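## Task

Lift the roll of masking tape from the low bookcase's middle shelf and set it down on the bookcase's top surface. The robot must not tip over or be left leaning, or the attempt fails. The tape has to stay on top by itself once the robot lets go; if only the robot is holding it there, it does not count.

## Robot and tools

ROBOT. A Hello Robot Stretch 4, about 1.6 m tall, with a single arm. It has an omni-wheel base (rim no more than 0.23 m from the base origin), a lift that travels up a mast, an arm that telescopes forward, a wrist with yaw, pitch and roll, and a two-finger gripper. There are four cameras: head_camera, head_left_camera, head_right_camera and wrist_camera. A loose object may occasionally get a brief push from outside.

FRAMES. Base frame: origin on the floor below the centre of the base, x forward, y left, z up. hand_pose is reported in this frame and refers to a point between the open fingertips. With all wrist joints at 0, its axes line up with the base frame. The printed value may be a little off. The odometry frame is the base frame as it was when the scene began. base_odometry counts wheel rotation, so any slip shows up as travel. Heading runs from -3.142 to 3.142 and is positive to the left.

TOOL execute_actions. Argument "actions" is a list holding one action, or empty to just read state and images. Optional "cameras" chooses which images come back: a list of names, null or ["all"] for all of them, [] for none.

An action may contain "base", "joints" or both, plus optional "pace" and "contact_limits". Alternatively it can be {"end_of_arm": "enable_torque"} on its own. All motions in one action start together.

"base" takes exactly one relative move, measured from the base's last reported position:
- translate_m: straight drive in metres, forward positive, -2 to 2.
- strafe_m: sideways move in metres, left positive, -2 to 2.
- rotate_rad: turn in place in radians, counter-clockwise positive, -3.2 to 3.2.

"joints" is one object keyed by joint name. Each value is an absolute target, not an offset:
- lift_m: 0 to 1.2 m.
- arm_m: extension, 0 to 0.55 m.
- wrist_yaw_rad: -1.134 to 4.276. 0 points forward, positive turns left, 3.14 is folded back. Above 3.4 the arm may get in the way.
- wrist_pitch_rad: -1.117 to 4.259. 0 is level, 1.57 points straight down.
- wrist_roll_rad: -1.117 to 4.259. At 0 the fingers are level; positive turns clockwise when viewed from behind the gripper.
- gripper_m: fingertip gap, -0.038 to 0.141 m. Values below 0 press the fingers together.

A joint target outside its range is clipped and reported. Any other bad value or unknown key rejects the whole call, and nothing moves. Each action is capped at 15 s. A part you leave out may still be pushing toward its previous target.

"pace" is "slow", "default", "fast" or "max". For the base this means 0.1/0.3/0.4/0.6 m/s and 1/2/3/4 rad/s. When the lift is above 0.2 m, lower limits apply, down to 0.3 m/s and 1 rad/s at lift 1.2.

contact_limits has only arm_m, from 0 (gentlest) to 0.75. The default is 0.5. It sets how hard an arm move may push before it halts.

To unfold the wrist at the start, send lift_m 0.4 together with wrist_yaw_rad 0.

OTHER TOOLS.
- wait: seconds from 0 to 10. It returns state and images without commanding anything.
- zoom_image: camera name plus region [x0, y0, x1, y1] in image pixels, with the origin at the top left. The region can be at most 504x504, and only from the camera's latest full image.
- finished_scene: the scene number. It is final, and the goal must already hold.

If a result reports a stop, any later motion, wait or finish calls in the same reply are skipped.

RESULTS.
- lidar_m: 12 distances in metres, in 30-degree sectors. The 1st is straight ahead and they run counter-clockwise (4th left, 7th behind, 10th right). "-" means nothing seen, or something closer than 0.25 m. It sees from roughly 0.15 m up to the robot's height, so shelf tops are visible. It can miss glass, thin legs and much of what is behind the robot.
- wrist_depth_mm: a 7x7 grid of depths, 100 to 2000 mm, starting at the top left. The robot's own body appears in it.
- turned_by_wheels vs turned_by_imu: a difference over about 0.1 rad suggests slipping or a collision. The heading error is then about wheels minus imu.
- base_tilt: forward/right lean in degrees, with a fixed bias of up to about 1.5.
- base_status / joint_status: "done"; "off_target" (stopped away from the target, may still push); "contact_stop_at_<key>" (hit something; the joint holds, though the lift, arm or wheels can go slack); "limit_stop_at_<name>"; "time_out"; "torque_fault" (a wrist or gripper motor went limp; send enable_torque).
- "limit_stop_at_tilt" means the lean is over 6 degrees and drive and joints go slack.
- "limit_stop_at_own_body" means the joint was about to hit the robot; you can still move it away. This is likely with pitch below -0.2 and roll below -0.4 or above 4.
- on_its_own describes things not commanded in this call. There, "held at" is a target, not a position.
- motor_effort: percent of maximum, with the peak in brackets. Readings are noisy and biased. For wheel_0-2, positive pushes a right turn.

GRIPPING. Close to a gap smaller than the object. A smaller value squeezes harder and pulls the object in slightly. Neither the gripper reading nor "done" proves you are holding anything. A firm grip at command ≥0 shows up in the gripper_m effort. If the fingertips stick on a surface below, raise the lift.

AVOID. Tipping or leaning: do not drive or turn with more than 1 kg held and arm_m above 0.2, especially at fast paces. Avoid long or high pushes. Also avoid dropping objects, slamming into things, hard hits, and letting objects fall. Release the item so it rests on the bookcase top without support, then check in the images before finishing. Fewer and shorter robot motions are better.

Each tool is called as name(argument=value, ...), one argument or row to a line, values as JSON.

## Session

execute_actions(
  actions=[],
)

Scene clock: 0.00 s.
base_odometry: x=+0.000 y=+0.000 heading=+0.000 (m, m, rad; odometry frame)
turned_by_wheels: +0.000 (rad since the last result)
turned_by_imu: +0.000 (rad since the last result)
base_tilt: forward=+0.7 right=+0.3 (deg)
lidar_m: 0.64 0.69 1.42 2.59 2.73 3.21 3.24 1.26 0.88 0.85 0.93 0.67
base_status: not commanded
joint_positions: lift_m=+0.130 arm_m=-0.002 wrist_yaw_rad=+3.151 wrist_pitch_rad=+0.013 wrist_roll_rad=+0.020 gripper_m=+0.057
joint_status: not commanded
motor_effort: lift_m=+20 arm_m=+0 wrist_yaw_rad=+0 wrist_pitch_rad=-8 wrist_roll_rad=+0 gripper_m=-4 wheel_0=+0 wheel_1=-1 wheel_2=+0 (%)
hand_pose: x=-0.1202 y=+0.0848 z=+0.3042 quat_wxyz=(-0.004, -0.006, +0.010, +1.000) (m; base frame)
wrist_depth_mm: - 136 239 - - - - / - 110 137 - - - - / - 116 141 - - - - / 138 138 278 - - - - / 750 1661 1863 1983 - - - / 820 991 216 1078 202 1098 1138 / 259 281 750 109 741 750 778
pictures: head_camera, head_left_camera, head_right_camera, wrist_camera
camera_calibration (this result's frames):
wrist_camera: T_world_to_cam=[[0.00566371, 0.998623, 0.0521609, -0.108182], [0.0426086, 0.0518734, -0.997744, 0.361143], [-0.999076, 0.00787344, -0.0422562, 0.12249], [0, 0, 0, 1]] pos_world=[0.107602, 0.0883349, 0.371148]
Images, in order (width x height): head_camera 420x560, head_left_camera 420x672, head_right_camera 420x672, wrist_camera 616x392.

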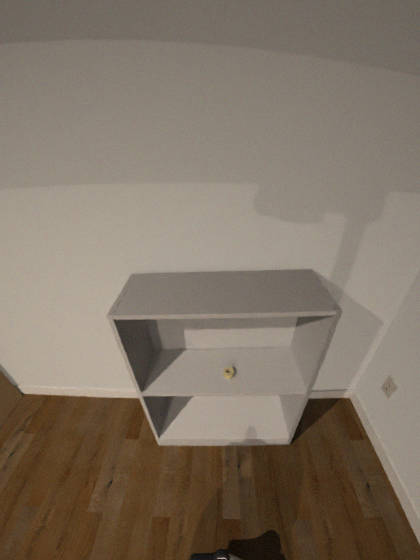

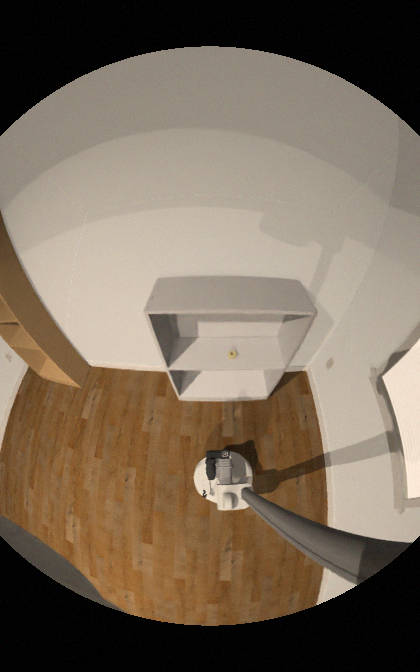

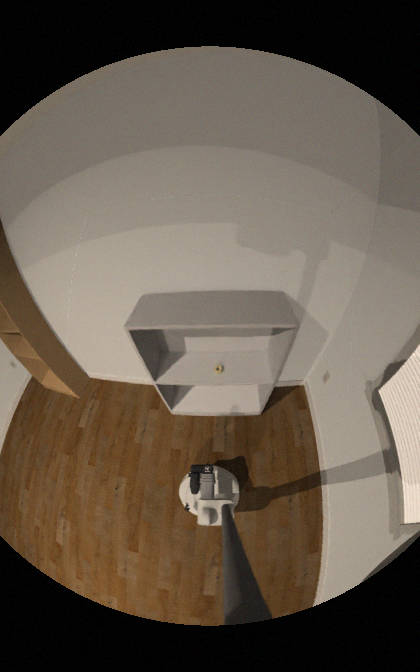

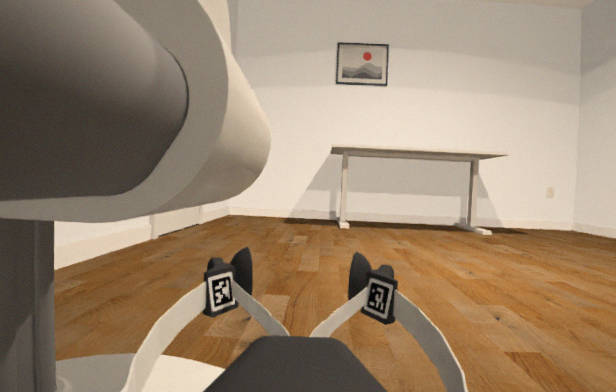

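execute_actions(
  actions=[
    {"base": {"translate_m": 0.1}, "joints": {"lift_m": 0.7, "wrist_yaw_rad": 0, "gripper_m": 0.11}, "pace": "fast"},
  ],
  cameras=[],
)

execute_actions(
  actions=[
    {"base": {"translate_m": 0.15}, "joints": {"wrist_pitch_rad": 1.1, "wrist_roll_rad": 0, "arm_m": 0.05}, "pace": "fast"},
  ],
  cameras=["head_camera", "wrist_camera"],
)

Scene clock: 10.67 s.
base_odometry: x=+0.100 y=+0.000 heading=+0.000 (m, m, rad; odometry frame)
turned_by_wheels: +0.000 (rad since the last result)
turned_by_imu: +0.000 (rad since the last result)
base_tilt: forward=+0.5 right=+0.2 (deg)
lidar_m: 0.53 0.57 1.29 2.61 2.72 3.28 3.28 1.25 0.90 0.85 0.90 0.57
base_status: done
joint_positions: lift_m=+0.700 arm_m=-0.002 wrist_yaw_rad=+0.001 wrist_pitch_rad=+0.013 wrist_roll_rad=+0.020 gripper_m=+0.110
joint_status: all done
motor_effort: lift_m=+22(25) arm_m=-1(1) wrist_yaw_rad=-3(8) wrist_pitch_rad=-7(9) wrist_roll_rad=+0(0) gripper_m=-3(2) wheel_0=+0(8) wheel_1=+0(7) wheel_2=+3(13) (%)
hand_pose: x=+0.4575 y=-0.0872 z=+0.8743 quat_wxyz=(+1.000, +0.010, +0.006, +0.000) (m; base frame)
wrist_depth_mm: 647 634 640 634 621 615 609 / 421 410 402 389 370 347 334 / 574 591 597 597 591 591 477 / 574 603 603 591 591 585 473 / 591 609 609 603 597 603 462 / 609 621 603 609 218 597 455 / 603 621 609 109 609 569 449
pictures: none
No camera images: the call's "cameras" was empty. Leave "cameras" out to get every camera's image.

Scene clock: 12.20 s.
base_odometry: x=+0.250 y=+0.000 heading=+0.000 (m, m, rad; odometry frame)
turned_by_wheels: +0.000 (rad since the last result)
turned_by_imu: +0.000 (rad since the last result)
base_tilt: forward=+0.7 right=+0.3 (deg)
lidar_m: 0.39 0.41 1.06 2.01 2.69 3.46 3.17 1.26 0.88 0.87 0.56 0.40
base_status: done
joint_positions: lift_m=+0.700 arm_m=+0.049 wrist_yaw_rad=+0.000 wrist_pitch_rad=+1.101 wrist_roll_rad=+0.000 gripper_m=+0.110
joint_status: all done
motor_effort: lift_m=+22(22) arm_m=+4(4) wrist_yaw_rad=+1(1) wrist_pitch_rad=-4(5) wrist_roll_rad=+0(0) gripper_m=-2(1) wheel_0=+1(9) wheel_1=+1(7) wheel_2=+1(12) (%)
hand_pose: x=+0.3508 y=-0.0874 z=+0.6208 quat_wxyz=(+0.852, +0.000, +0.523, +0.000) (m; base frame)
wrist_depth_mm: 368 373 379 384 389 394 397 / 338 343 345 347 353 359 366 / 310 315 317 319 324 330 334 / 298 303 301 298 303 306 307 / 634 759 768 778 759 585 427 / 788 788 732 741 218 723 831 / 750 768 778 109 788 778 788
pictures: head_camera, wrist_camera
camera_calibration (this result's frames):
wrist_camera: T_world_to_cam=[[0.0566654, -0.997328, 0.0461049, -0.144013], [-0.902644, -0.07091, -0.424506, 0.63086], [0.426641, -0.0175616, -0.904251, 0.640578], [0, 0, 0, 1]] pos_world=[0.304306, -0.0876447, 0.853686]
Images, in order (width x height): head_camera 420x560, wrist_camera 616x392.

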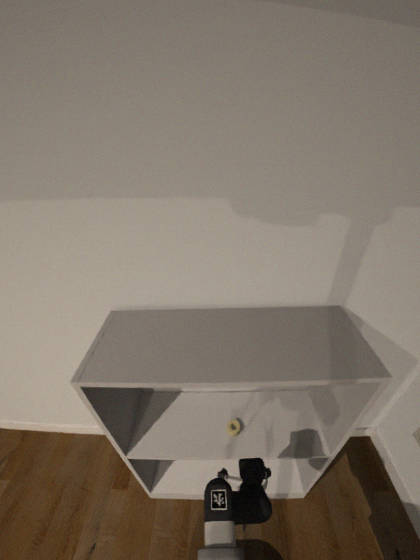

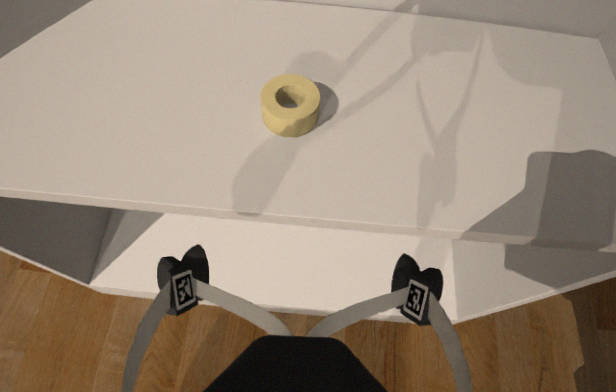

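execute_actions(
  actions=[
    {"base": {"strafe_m": 0.017}, "joints": {"arm_m": 0.205, "lift_m": 0.705}, "contact_limits": {"arm_m": 0.2}},
  ],
  cameras=["wrist_camera"],
)

Scene clock: 24.80 s.
base_odometry: x=+0.250 y=+0.017 heading=+0.000 (m, m, rad; odometry frame)
turned_by_wheels: +0.000 (rad since the last result)
turned_by_imu: +0.000 (rad since the last result)
base_tilt: forward=+0.6 right=+0.3 (deg)
lidar_m: 0.39 0.43 1.05 2.01 2.70 3.43 3.23 1.29 0.91 0.88 0.57 0.40
base_status: done
joint_positions: lift_m=+0.705 arm_m=+0.204 wrist_yaw_rad=+0.000 wrist_pitch_rad=+1.101 wrist_roll_rad=+0.000 gripper_m=+0.110
joint_status: all done
motor_effort: lift_m=+23(22) arm_m=+5(5) wrist_yaw_rad=+0(0) wrist_pitch_rad=-4(4) wrist_roll_rad=-1(1) gripper_m=-3(2) wheel_0=-1(9) wheel_1=+0(10) wheel_2=+0(4) (%)
contact_limits: arm_m 0.2
hand_pose: x=+0.5057 y=-0.0874 z=+0.6257 quat_wxyz=(+0.852, +0.000, +0.523, +0.000) (m; base frame)
wrist_depth_mm: 277 274 265 258 253 248 242 / 334 327 320 312 301 291 283 / 317 320 324 329 330 330 334 / 294 297 300 303 307 310 314 / 272 277 279 279 285 287 289 / 256 256 256 245 219 267 271 / 241 242 248 109 252 249 254
pictures: wrist_camera
camera_calibration (this result's frames):
wrist_camera: T_world_to_cam=[[0.0567817, -0.99732, 0.0461377, -0.153094], [-0.902721, -0.0710257, -0.424323, 0.772681], [0.426462, -0.0175558, -0.904335, 0.579105], [0, 0, 0, 1]] pos_world=[0.459242, -0.0876367, 0.858634]
Images, in order (width x height): wrist_camera 616x392.

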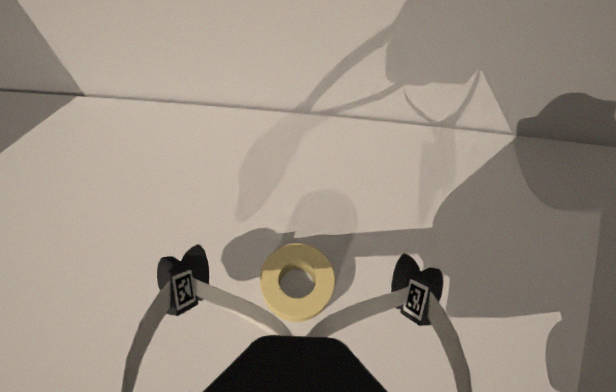

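execute_actions(
  actions=[
    {"joints": {"arm_m": 0.21, "lift_m": 0.683, "gripper_m": 0.085}, "pace": "slow"},
  ],
  cameras=["wrist_camera"],
)

Scene clock: 34.33 s.
base_odometry: x=+0.250 y=+0.017 heading=+0.000 (m, m, rad; odometry frame)
turned_by_wheels: +0.000 (rad since the last result)
turned_by_imu: +0.000 (rad since the last result)
base_tilt: forward=+0.6 right=+0.4 (deg)
lidar_m: 0.38 0.40 1.07 2.00 2.67 3.47 3.23 1.28 0.93 0.89 0.59 0.41
base_status: not commanded
joint_positions: lift_m=+0.683 arm_m=+0.209 wrist_yaw_rad=+0.000 wrist_pitch_rad=+1.101 wrist_roll_rad=+0.000 gripper_m=+0.085
joint_status: all done
motor_effort: lift_m=+16(27) arm_m=+5(4) wrist_yaw_rad=+0(0) wrist_pitch_rad=-3(4) wrist_roll_rad=-1(0) gripper_m=-4(1) wheel_0=-1(1) wheel_1=+0(0) wheel_2=+0(0) (%)
hand_pose: x=+0.5107 y=-0.0874 z=+0.6043 quat_wxyz=(+0.852, +0.000, +0.523, +0.000) (m; base frame)
wrist_depth_mm: 270 266 258 253 247 242 236 / 312 310 310 304 296 286 277 / 291 296 297 303 304 309 310 / 271 273 277 279 283 287 289 / 252 255 257 254 262 266 266 / 236 236 232 221 205 247 248 / 222 223 228 109 231 233 235
pictures: wrist_camera
camera_calibration (this result's frames):
wrist_camera: T_world_to_cam=[[0.0567814, -0.99732, 0.0461376, -0.152386], [-0.902721, -0.0710254, -0.424323, 0.768075], [0.426462, -0.0175557, -0.904335, 0.557566], [0, 0, 0, 1]] pos_world=[0.46423, -0.0876367, 0.837169]
Images, in order (width x height): wrist_camera 616x392.

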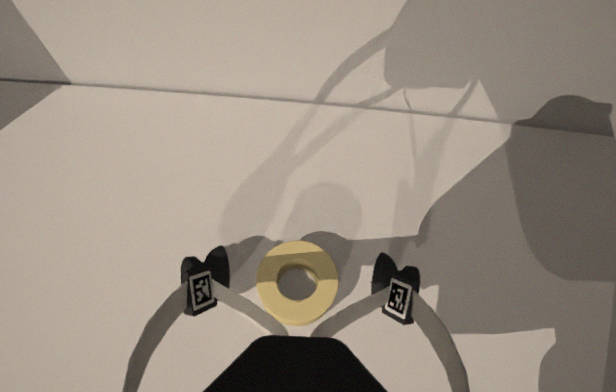

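execute_actions(
  actions=[
    {"joints": {"gripper_m": 0.015}},
  ],
  cameras=[],
)

execute_actions(
  actions=[
    {"joints": {"lift_m": 0.71}},
  ],
  cameras=["wrist_camera"],
)

Scene clock: 38.87 s.
base_odometry: x=+0.250 y=+0.017 heading=+0.000 (m, m, rad; odometry frame)
turned_by_wheels: +0.000 (rad since the last result)
turned_by_imu: +0.000 (rad since the last result)
base_tilt: forward=+0.6 right=+0.4 (deg)
lidar_m: 0.38 0.42 1.05 1.99 2.66 3.46 3.24 1.25 0.92 0.88 0.56 0.39
base_status: not commanded
joint_positions: lift_m=+0.683 arm_m=+0.209 wrist_yaw_rad=+0.000 wrist_pitch_rad=+1.101 wrist_roll_rad=+0.000 gripper_m=+0.015
joint_status: all done
motor_effort: lift_m=+16(16) arm_m=+5(5) wrist_yaw_rad=+1(0) wrist_pitch_rad=-4(4) wrist_roll_rad=+1(5) gripper_m=-14(15) wheel_0=-1(1) wheel_1=+0(0) wheel_2=+0(0) (%)
hand_pose: x=+0.5107 y=-0.0874 z=+0.6043 quat_wxyz=(+0.852, +0.000, +0.523, +0.000) (m; base frame)
wrist_depth_mm: 270 267 258 252 246 243 236 / 312 310 310 304 293 285 276 / 293 296 297 300 306 309 312 / 271 273 276 278 283 285 287 / 251 254 257 253 263 264 268 / 236 237 190 214 190 248 250 / 222 223 227 109 232 230 235
pictures: none
No camera images: the call's "cameras" was empty. Leave "cameras" out to get every camera's image.

Scene clock: 39.73 s.
base_odometry: x=+0.250 y=+0.017 heading=+0.000 (m, m, rad; odometry frame)
turned_by_wheels: +0.000 (rad since the last result)
turned_by_imu: +0.000 (rad since the last result)
base_tilt: forward=+0.6 right=+0.3 (deg)
lidar_m: 0.39 0.40 1.08 2.01 2.70 3.45 3.24 1.29 0.93 0.88 0.57 0.40
base_status: not commanded
joint_positions: lift_m=+0.710 arm_m=+0.209 wrist_yaw_rad=+0.000 wrist_pitch_rad=+1.101 wrist_roll_rad=+0.000 gripper_m=+0.015
joint_status: all done
motor_effort: lift_m=+23(26) arm_m=+5(5) wrist_yaw_rad=-1(0) wrist_pitch_rad=-5(3) wrist_roll_rad=-3(1) gripper_m=-16(15) wheel_0=-1(1) wheel_1=+0(0) wheel_2=+0(0) (%)
hand_pose: x=+0.5107 y=-0.0874 z=+0.6307 quat_wxyz=(+0.852, +0.000, +0.523, +0.000) (m; base frame)
wrist_depth_mm: 270 267 259 252 249 242 237 / 325 319 312 301 294 283 276 / 324 325 329 334 334 334 334 / 297 303 304 309 312 317 319 / 278 279 285 281 290 293 294 / 260 262 191 214 190 273 274 / 244 247 252 109 256 254 259
pictures: wrist_camera
camera_calibration (this result's frames):
wrist_camera: T_world_to_cam=[[0.0567844, -0.99732, 0.0461343, -0.153606], [-0.902747, -0.0710257, -0.424268, 0.779273], [0.426408, -0.0175558, -0.904361, 0.581541], [0, 0, 0, 1]] pos_world=[0.464235, -0.0876367, 0.86363]
Images, in order (width x height): wrist_camera 616x392.

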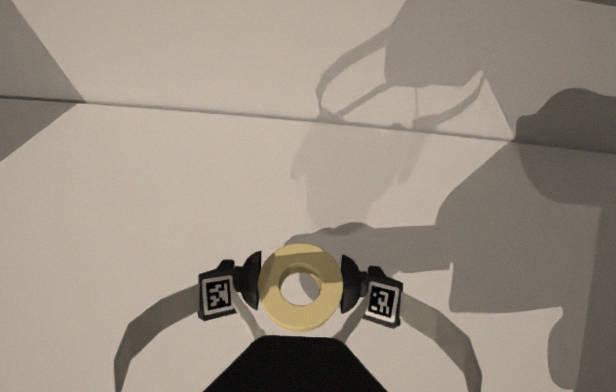

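execute_actions(
  actions=[
    {"joints": {"arm_m": 0.0}},
  ],
  cameras=[],
)

execute_actions(
  actions=[
    {"joints": {"lift_m": 1.2}},
  ],
  cameras=["wrist_camera"],
)

Scene clock: 44.70 s.
base_odometry: x=+0.250 y=+0.017 heading=+0.000 (m, m, rad; odometry frame)
turned_by_wheels: +0.000 (rad since the last result)
turned_by_imu: +0.000 (rad since the last result)
base_tilt: forward=+0.6 right=+0.3 (deg)
lidar_m: 0.39 0.44 1.04 2.01 2.66 3.47 3.25 1.28 0.93 0.88 0.56 0.43
base_status: not commanded
joint_positions: lift_m=+0.710 arm_m=+0.001 wrist_yaw_rad=+0.000 wrist_pitch_rad=+1.101 wrist_roll_rad=+0.000 gripper_m=+0.015
joint_status: all done
motor_effort: lift_m=+23(23) arm_m=-5(5) wrist_yaw_rad=+0(0) wrist_pitch_rad=-4(6) wrist_roll_rad=+0(2) gripper_m=-14(15) wheel_0=-1(1) wheel_1=+0(0) wheel_2=+0(0) (%)
hand_pose: x=+0.3023 y=-0.0874 z=+0.6307 quat_wxyz=(+0.852, +0.000, +0.523, +0.000) (m; base frame)
wrist_depth_mm: 384 387 392 399 402 407 415 / 353 353 357 359 368 375 382 / 330 332 329 334 340 342 347 / 559 809 831 820 831 336 330 / 854 778 768 759 788 676 521 / 809 809 190 213 190 831 854 / 750 759 788 109 788 788 798
pictures: none
No camera images: the call's "cameras" was empty. Leave "cameras" out to get every camera's image.

Scene clock: 47.60 s.
base_odometry: x=+0.250 y=+0.017 heading=+0.000 (m, m, rad; odometry frame)
turned_by_wheels: +0.000 (rad since the last result)
turned_by_imu: +0.000 (rad since the last result)
base_tilt: forward=+0.6 right=+0.3 (deg)
lidar_m: 0.39 0.42 1.06 2.01 2.69 3.46 4.18 1.28 0.92 0.86 0.56 0.41
base_status: not commanded
joint_positions: lift_m=+1.200 arm_m=+0.001 wrist_yaw_rad=+0.000 wrist_pitch_rad=+1.101 wrist_roll_rad=+0.000 gripper_m=+0.015
joint_status: all done
motor_effort: lift_m=+23(23) arm_m=-4(5) wrist_yaw_rad=+0(0) wrist_pitch_rad=-5(5) wrist_roll_rad=+0(1) gripper_m=-14(16) wheel_0=-1(1) wheel_1=+0(0) wheel_2=+0(0) (%)
hand_pose: x=+0.3023 y=-0.0874 z=+1.1207 quat_wxyz=(+0.852, +0.000, +0.523, +0.000) (m; base frame)
wrist_depth_mm: 399 399 407 415 415 424 430 / 364 368 373 375 382 389 394 / 340 340 342 345 351 357 359 / 564 831 842 831 842 342 342 / 1366 778 778 778 798 683 525 / 1255 1255 190 215 191 1308 1182 / 1205 1205 1255 109 1255 1229 1160
pictures: wrist_camera
camera_calibration (this result's frames):
wrist_camera: T_world_to_cam=[[0.0567585, -0.997322, 0.0461165, -0.164354], [-0.902883, -0.0709891, -0.423985, 0.798742], [0.426123, -0.0175731, -0.904495, 1.11374], [0, 0, 0, 1]] pos_world=[0.25591, -0.0876401, 1.3536]
Images, in order (width x height): wrist_camera 616x392.

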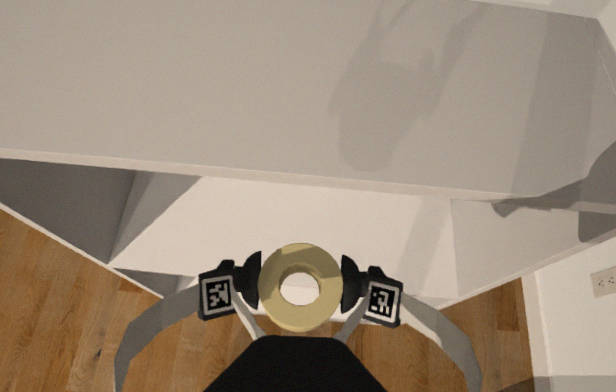

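execute_actions(
  actions=[
    {"joints": {"arm_m": 0.23}, "contact_limits": {"arm_m": 0.2}},
  ],
  cameras=[],
)

execute_actions(
  actions=[
    {"joints": {"lift_m": 1.17}, "pace": "slow"},
  ],
  cameras=["wrist_camera"],
)

Scene clock: 55.57 s.
base_odometry: x=+0.250 y=+0.017 heading=+0.000 (m, m, rad; odometry frame)
turned_by_wheels: +0.000 (rad since the last result)
turned_by_imu: +0.000 (rad since the last result)
base_tilt: forward=+0.6 right=+0.4 (deg)
lidar_m: 0.38 0.41 1.06 2.00 2.69 3.46 4.13 1.30 0.93 0.89 0.54 0.42
base_status: not commanded
joint_positions: lift_m=+1.200 arm_m=+0.229 wrist_yaw_rad=+0.000 wrist_pitch_rad=+1.101 wrist_roll_rad=+0.000 gripper_m=+0.015
joint_status: all done
motor_effort: lift_m=+23(23) arm_m=+4(4) wrist_yaw_rad=+0(0) wrist_pitch_rad=-5(5) wrist_roll_rad=-1(0) gripper_m=-16(15) wheel_0=-1(1) wheel_1=+0(0) wheel_2=+0(0) (%)
contact_limits: arm_m 0.2
hand_pose: x=+0.5307 y=-0.0874 z=+1.1207 quat_wxyz=(+0.852, +0.000, +0.523, +0.000) (m; base frame)
wrist_depth_mm: 304 297 287 277 274 265 257 / 366 355 347 332 322 312 301 / 336 338 340 345 349 349 353 / 309 314 315 322 322 327 330 / 289 291 296 290 301 303 306 / 268 272 190 214 190 282 286 / 255 254 262 108 267 263 267
pictures: none
No camera images: the call's "cameras" was empty. Leave "cameras" out to get every camera's image.

Scene clock: 56.63 s.
base_odometry: x=+0.250 y=+0.017 heading=+0.000 (m, m, rad; odometry frame)
turned_by_wheels: +0.000 (rad since the last result)
turned_by_imu: +0.000 (rad since the last result)
base_tilt: forward=+0.7 right=+0.3 (deg)
lidar_m: 0.37 0.40 1.06 2.01 2.70 3.46 3.22 1.29 0.92 0.88 0.57 0.42
base_status: not commanded
joint_positions: lift_m=+1.170 arm_m=+0.229 wrist_yaw_rad=+0.000 wrist_pitch_rad=+1.101 wrist_roll_rad=+0.000 gripper_m=+0.015
joint_status: all done
motor_effort: lift_m=+16(18) arm_m=+5(4) wrist_yaw_rad=+0(0) wrist_pitch_rad=-3(5) wrist_roll_rad=+1(1) gripper_m=-15(15) wheel_0=-1(1) wheel_1=+0(0) wheel_2=+0(0) (%)
hand_pose: x=+0.5307 y=-0.0874 z=+1.0913 quat_wxyz=(+0.852, +0.000, +0.523, +0.000) (m; base frame)
wrist_depth_mm: 304 297 289 279 272 264 257 / 332 330 330 334 324 309 303 / 300 304 304 312 314 319 320 / 277 279 283 287 289 291 297 / 257 263 264 260 268 272 274 / 242 244 191 215 190 254 256 / 228 229 235 109 239 236 240
pictures: wrist_camera
camera_calibration (this result's frames):
wrist_camera: T_world_to_cam=[[0.0568778, -0.997314, 0.0461554, -0.176055], [-0.902749, -0.0711187, -0.424249, 0.992705], [0.426392, -0.0175364, -0.904369, 0.989515], [0, 0, 0, 1]] pos_world=[0.484256, -0.0876295, 1.32417]
Images, in order (width x height): wrist_camera 616x392.

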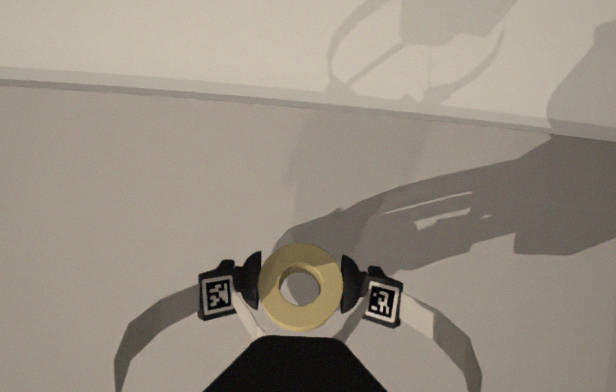

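execute_actions(
  actions=[
    {"joints": {"lift_m": 1.164}, "pace": "slow"},
  ],
  cameras=[],
)

execute_actions(
  actions=[
    {"joints": {"gripper_m": 0.11}},
  ],
  cameras=[],
)

execute_actions(
  actions=[
    {"joints": {"lift_m": 1.2}},
  ],
  cameras=["wrist_camera"],
)

Scene clock: 63.07 s.
base_odometry: x=+0.250 y=+0.017 heading=+0.000 (m, m, rad; odometry frame)
turned_by_wheels: +0.000 (rad since the last result)
turned_by_imu: +0.000 (rad since the last result)
base_tilt: forward=+0.7 right=+0.3 (deg)
lidar_m: 0.38 0.41 1.05 1.99 2.68 3.48 3.23 1.29 0.90 0.88 0.54 0.41
base_status: not commanded
joint_positions: lift_m=+1.164 arm_m=+0.229 wrist_yaw_rad=+0.000 wrist_pitch_rad=+1.101 wrist_roll_rad=+0.000 gripper_m=+0.015
joint_status: all done
motor_effort: lift_m=+16(14) arm_m=+5(5) wrist_yaw_rad=-1(1) wrist_pitch_rad=-5(5) wrist_roll_rad=-1(0) gripper_m=-16(14) wheel_0=-1(1) wheel_1=+0(0) wheel_2=+0(0) (%)
hand_pose: x=+0.5307 y=-0.0874 z=+1.0853 quat_wxyz=(+0.852, +0.000, +0.523, +0.000) (m; base frame)
wrist_depth_mm: 303 298 289 279 273 265 257 / 319 327 330 325 325 312 300 / 293 297 298 301 304 309 314 / 272 274 277 279 282 286 289 / 253 255 256 254 263 267 268 / 237 237 190 213 190 249 251 / 222 224 229 109 234 231 236
pictures: none
No camera images: the call's "cameras" was empty. Leave "cameras" out to get every camera's image.

Scene clock: 64.83 s.
base_odometry: x=+0.250 y=+0.017 heading=+0.000 (m, m, rad; odometry frame)
turned_by_wheels: +0.000 (rad since the last result)
turned_by_imu: +0.000 (rad since the last result)
base_tilt: forward=+0.7 right=+0.3 (deg)
lidar_m: 0.39 0.40 1.04 1.98 2.70 3.48 3.26 1.27 0.92 0.88 0.53 0.42
base_status: not commanded
joint_positions: lift_m=+1.164 arm_m=+0.229 wrist_yaw_rad=+0.000 wrist_pitch_rad=+1.101 wrist_roll_rad=+0.000 gripper_m=+0.110
joint_status: all done
motor_effort: lift_m=+16(16) arm_m=+5(5) wrist_yaw_rad=+0(0) wrist_pitch_rad=-4(4) wrist_roll_rad=+0(1) gripper_m=-3(16) wheel_0=-1(1) wheel_1=+0(0) wheel_2=+0(0) (%)
hand_pose: x=+0.5307 y=-0.0874 z=+1.0853 quat_wxyz=(+0.852, +0.000, +0.523, +0.000) (m; base frame)
wrist_depth_mm: 303 298 289 277 272 266 258 / 334 329 329 324 324 310 300 / 291 294 300 301 307 312 312 / 272 274 278 279 283 286 289 / 253 255 257 259 265 266 268 / 236 237 236 224 216 249 250 / 223 224 229 108 233 232 235
pictures: none
No camera images: the call's "cameras" was empty. Leave "cameras" out to get every camera's image.

Scene clock: 65.80 s.
base_odometry: x=+0.250 y=+0.017 heading=+0.000 (m, m, rad; odometry frame)
turned_by_wheels: +0.000 (rad since the last result)
turned_by_imu: +0.000 (rad since the last result)
base_tilt: forward=+0.7 right=+0.3 (deg)
lidar_m: 0.39 0.42 1.08 1.98 2.70 3.46 4.14 1.28 0.88 0.88 0.56 0.41
base_status: not commanded
joint_positions: lift_m=+1.200 arm_m=+0.229 wrist_yaw_rad=+0.000 wrist_pitch_rad=+1.101 wrist_roll_rad=+0.000 gripper_m=+0.110
joint_status: all done
motor_effort: lift_m=+23(22) arm_m=+5(5) wrist_yaw_rad=-1(1) wrist_pitch_rad=-4(5) wrist_roll_rad=+0(0) gripper_m=-1(2) wheel_0=-1(1) wheel_1=+0(0) wheel_2=+0(0) (%)
hand_pose: x=+0.5307 y=-0.0874 z=+1.1207 quat_wxyz=(+0.852, +0.000, +0.523, +0.000) (m; base frame)
wrist_depth_mm: 303 297 289 279 273 264 258 / 362 355 347 334 322 310 301 / 334 340 343 345 351 351 351 / 312 312 317 320 324 327 329 / 287 290 294 298 301 303 307 / 270 270 270 256 217 283 286 / 254 255 262 109 266 266 270
pictures: wrist_camera
camera_calibration (this result's frames):
wrist_camera: T_world_to_cam=[[0.0568777, -0.997314, 0.0461554, -0.177415], [-0.902749, -0.0711187, -0.424249, 1.00521], [0.426392, -0.0175365, -0.904369, 1.01616], [0, 0, 0, 1]] pos_world=[0.484258, -0.0876295, 1.35363]
Images, in order (width x height): wrist_camera 616x392.

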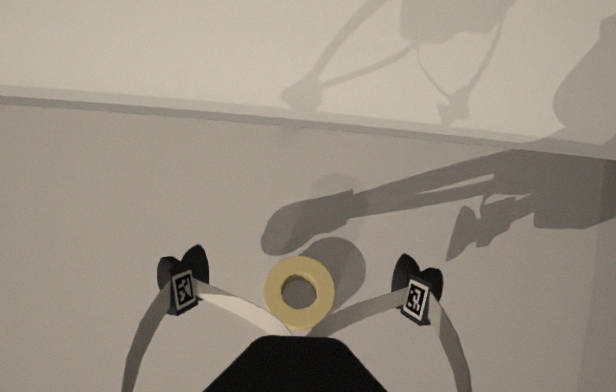

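finished_scene(
  scene=2,
)

The scene is finished: the task was done.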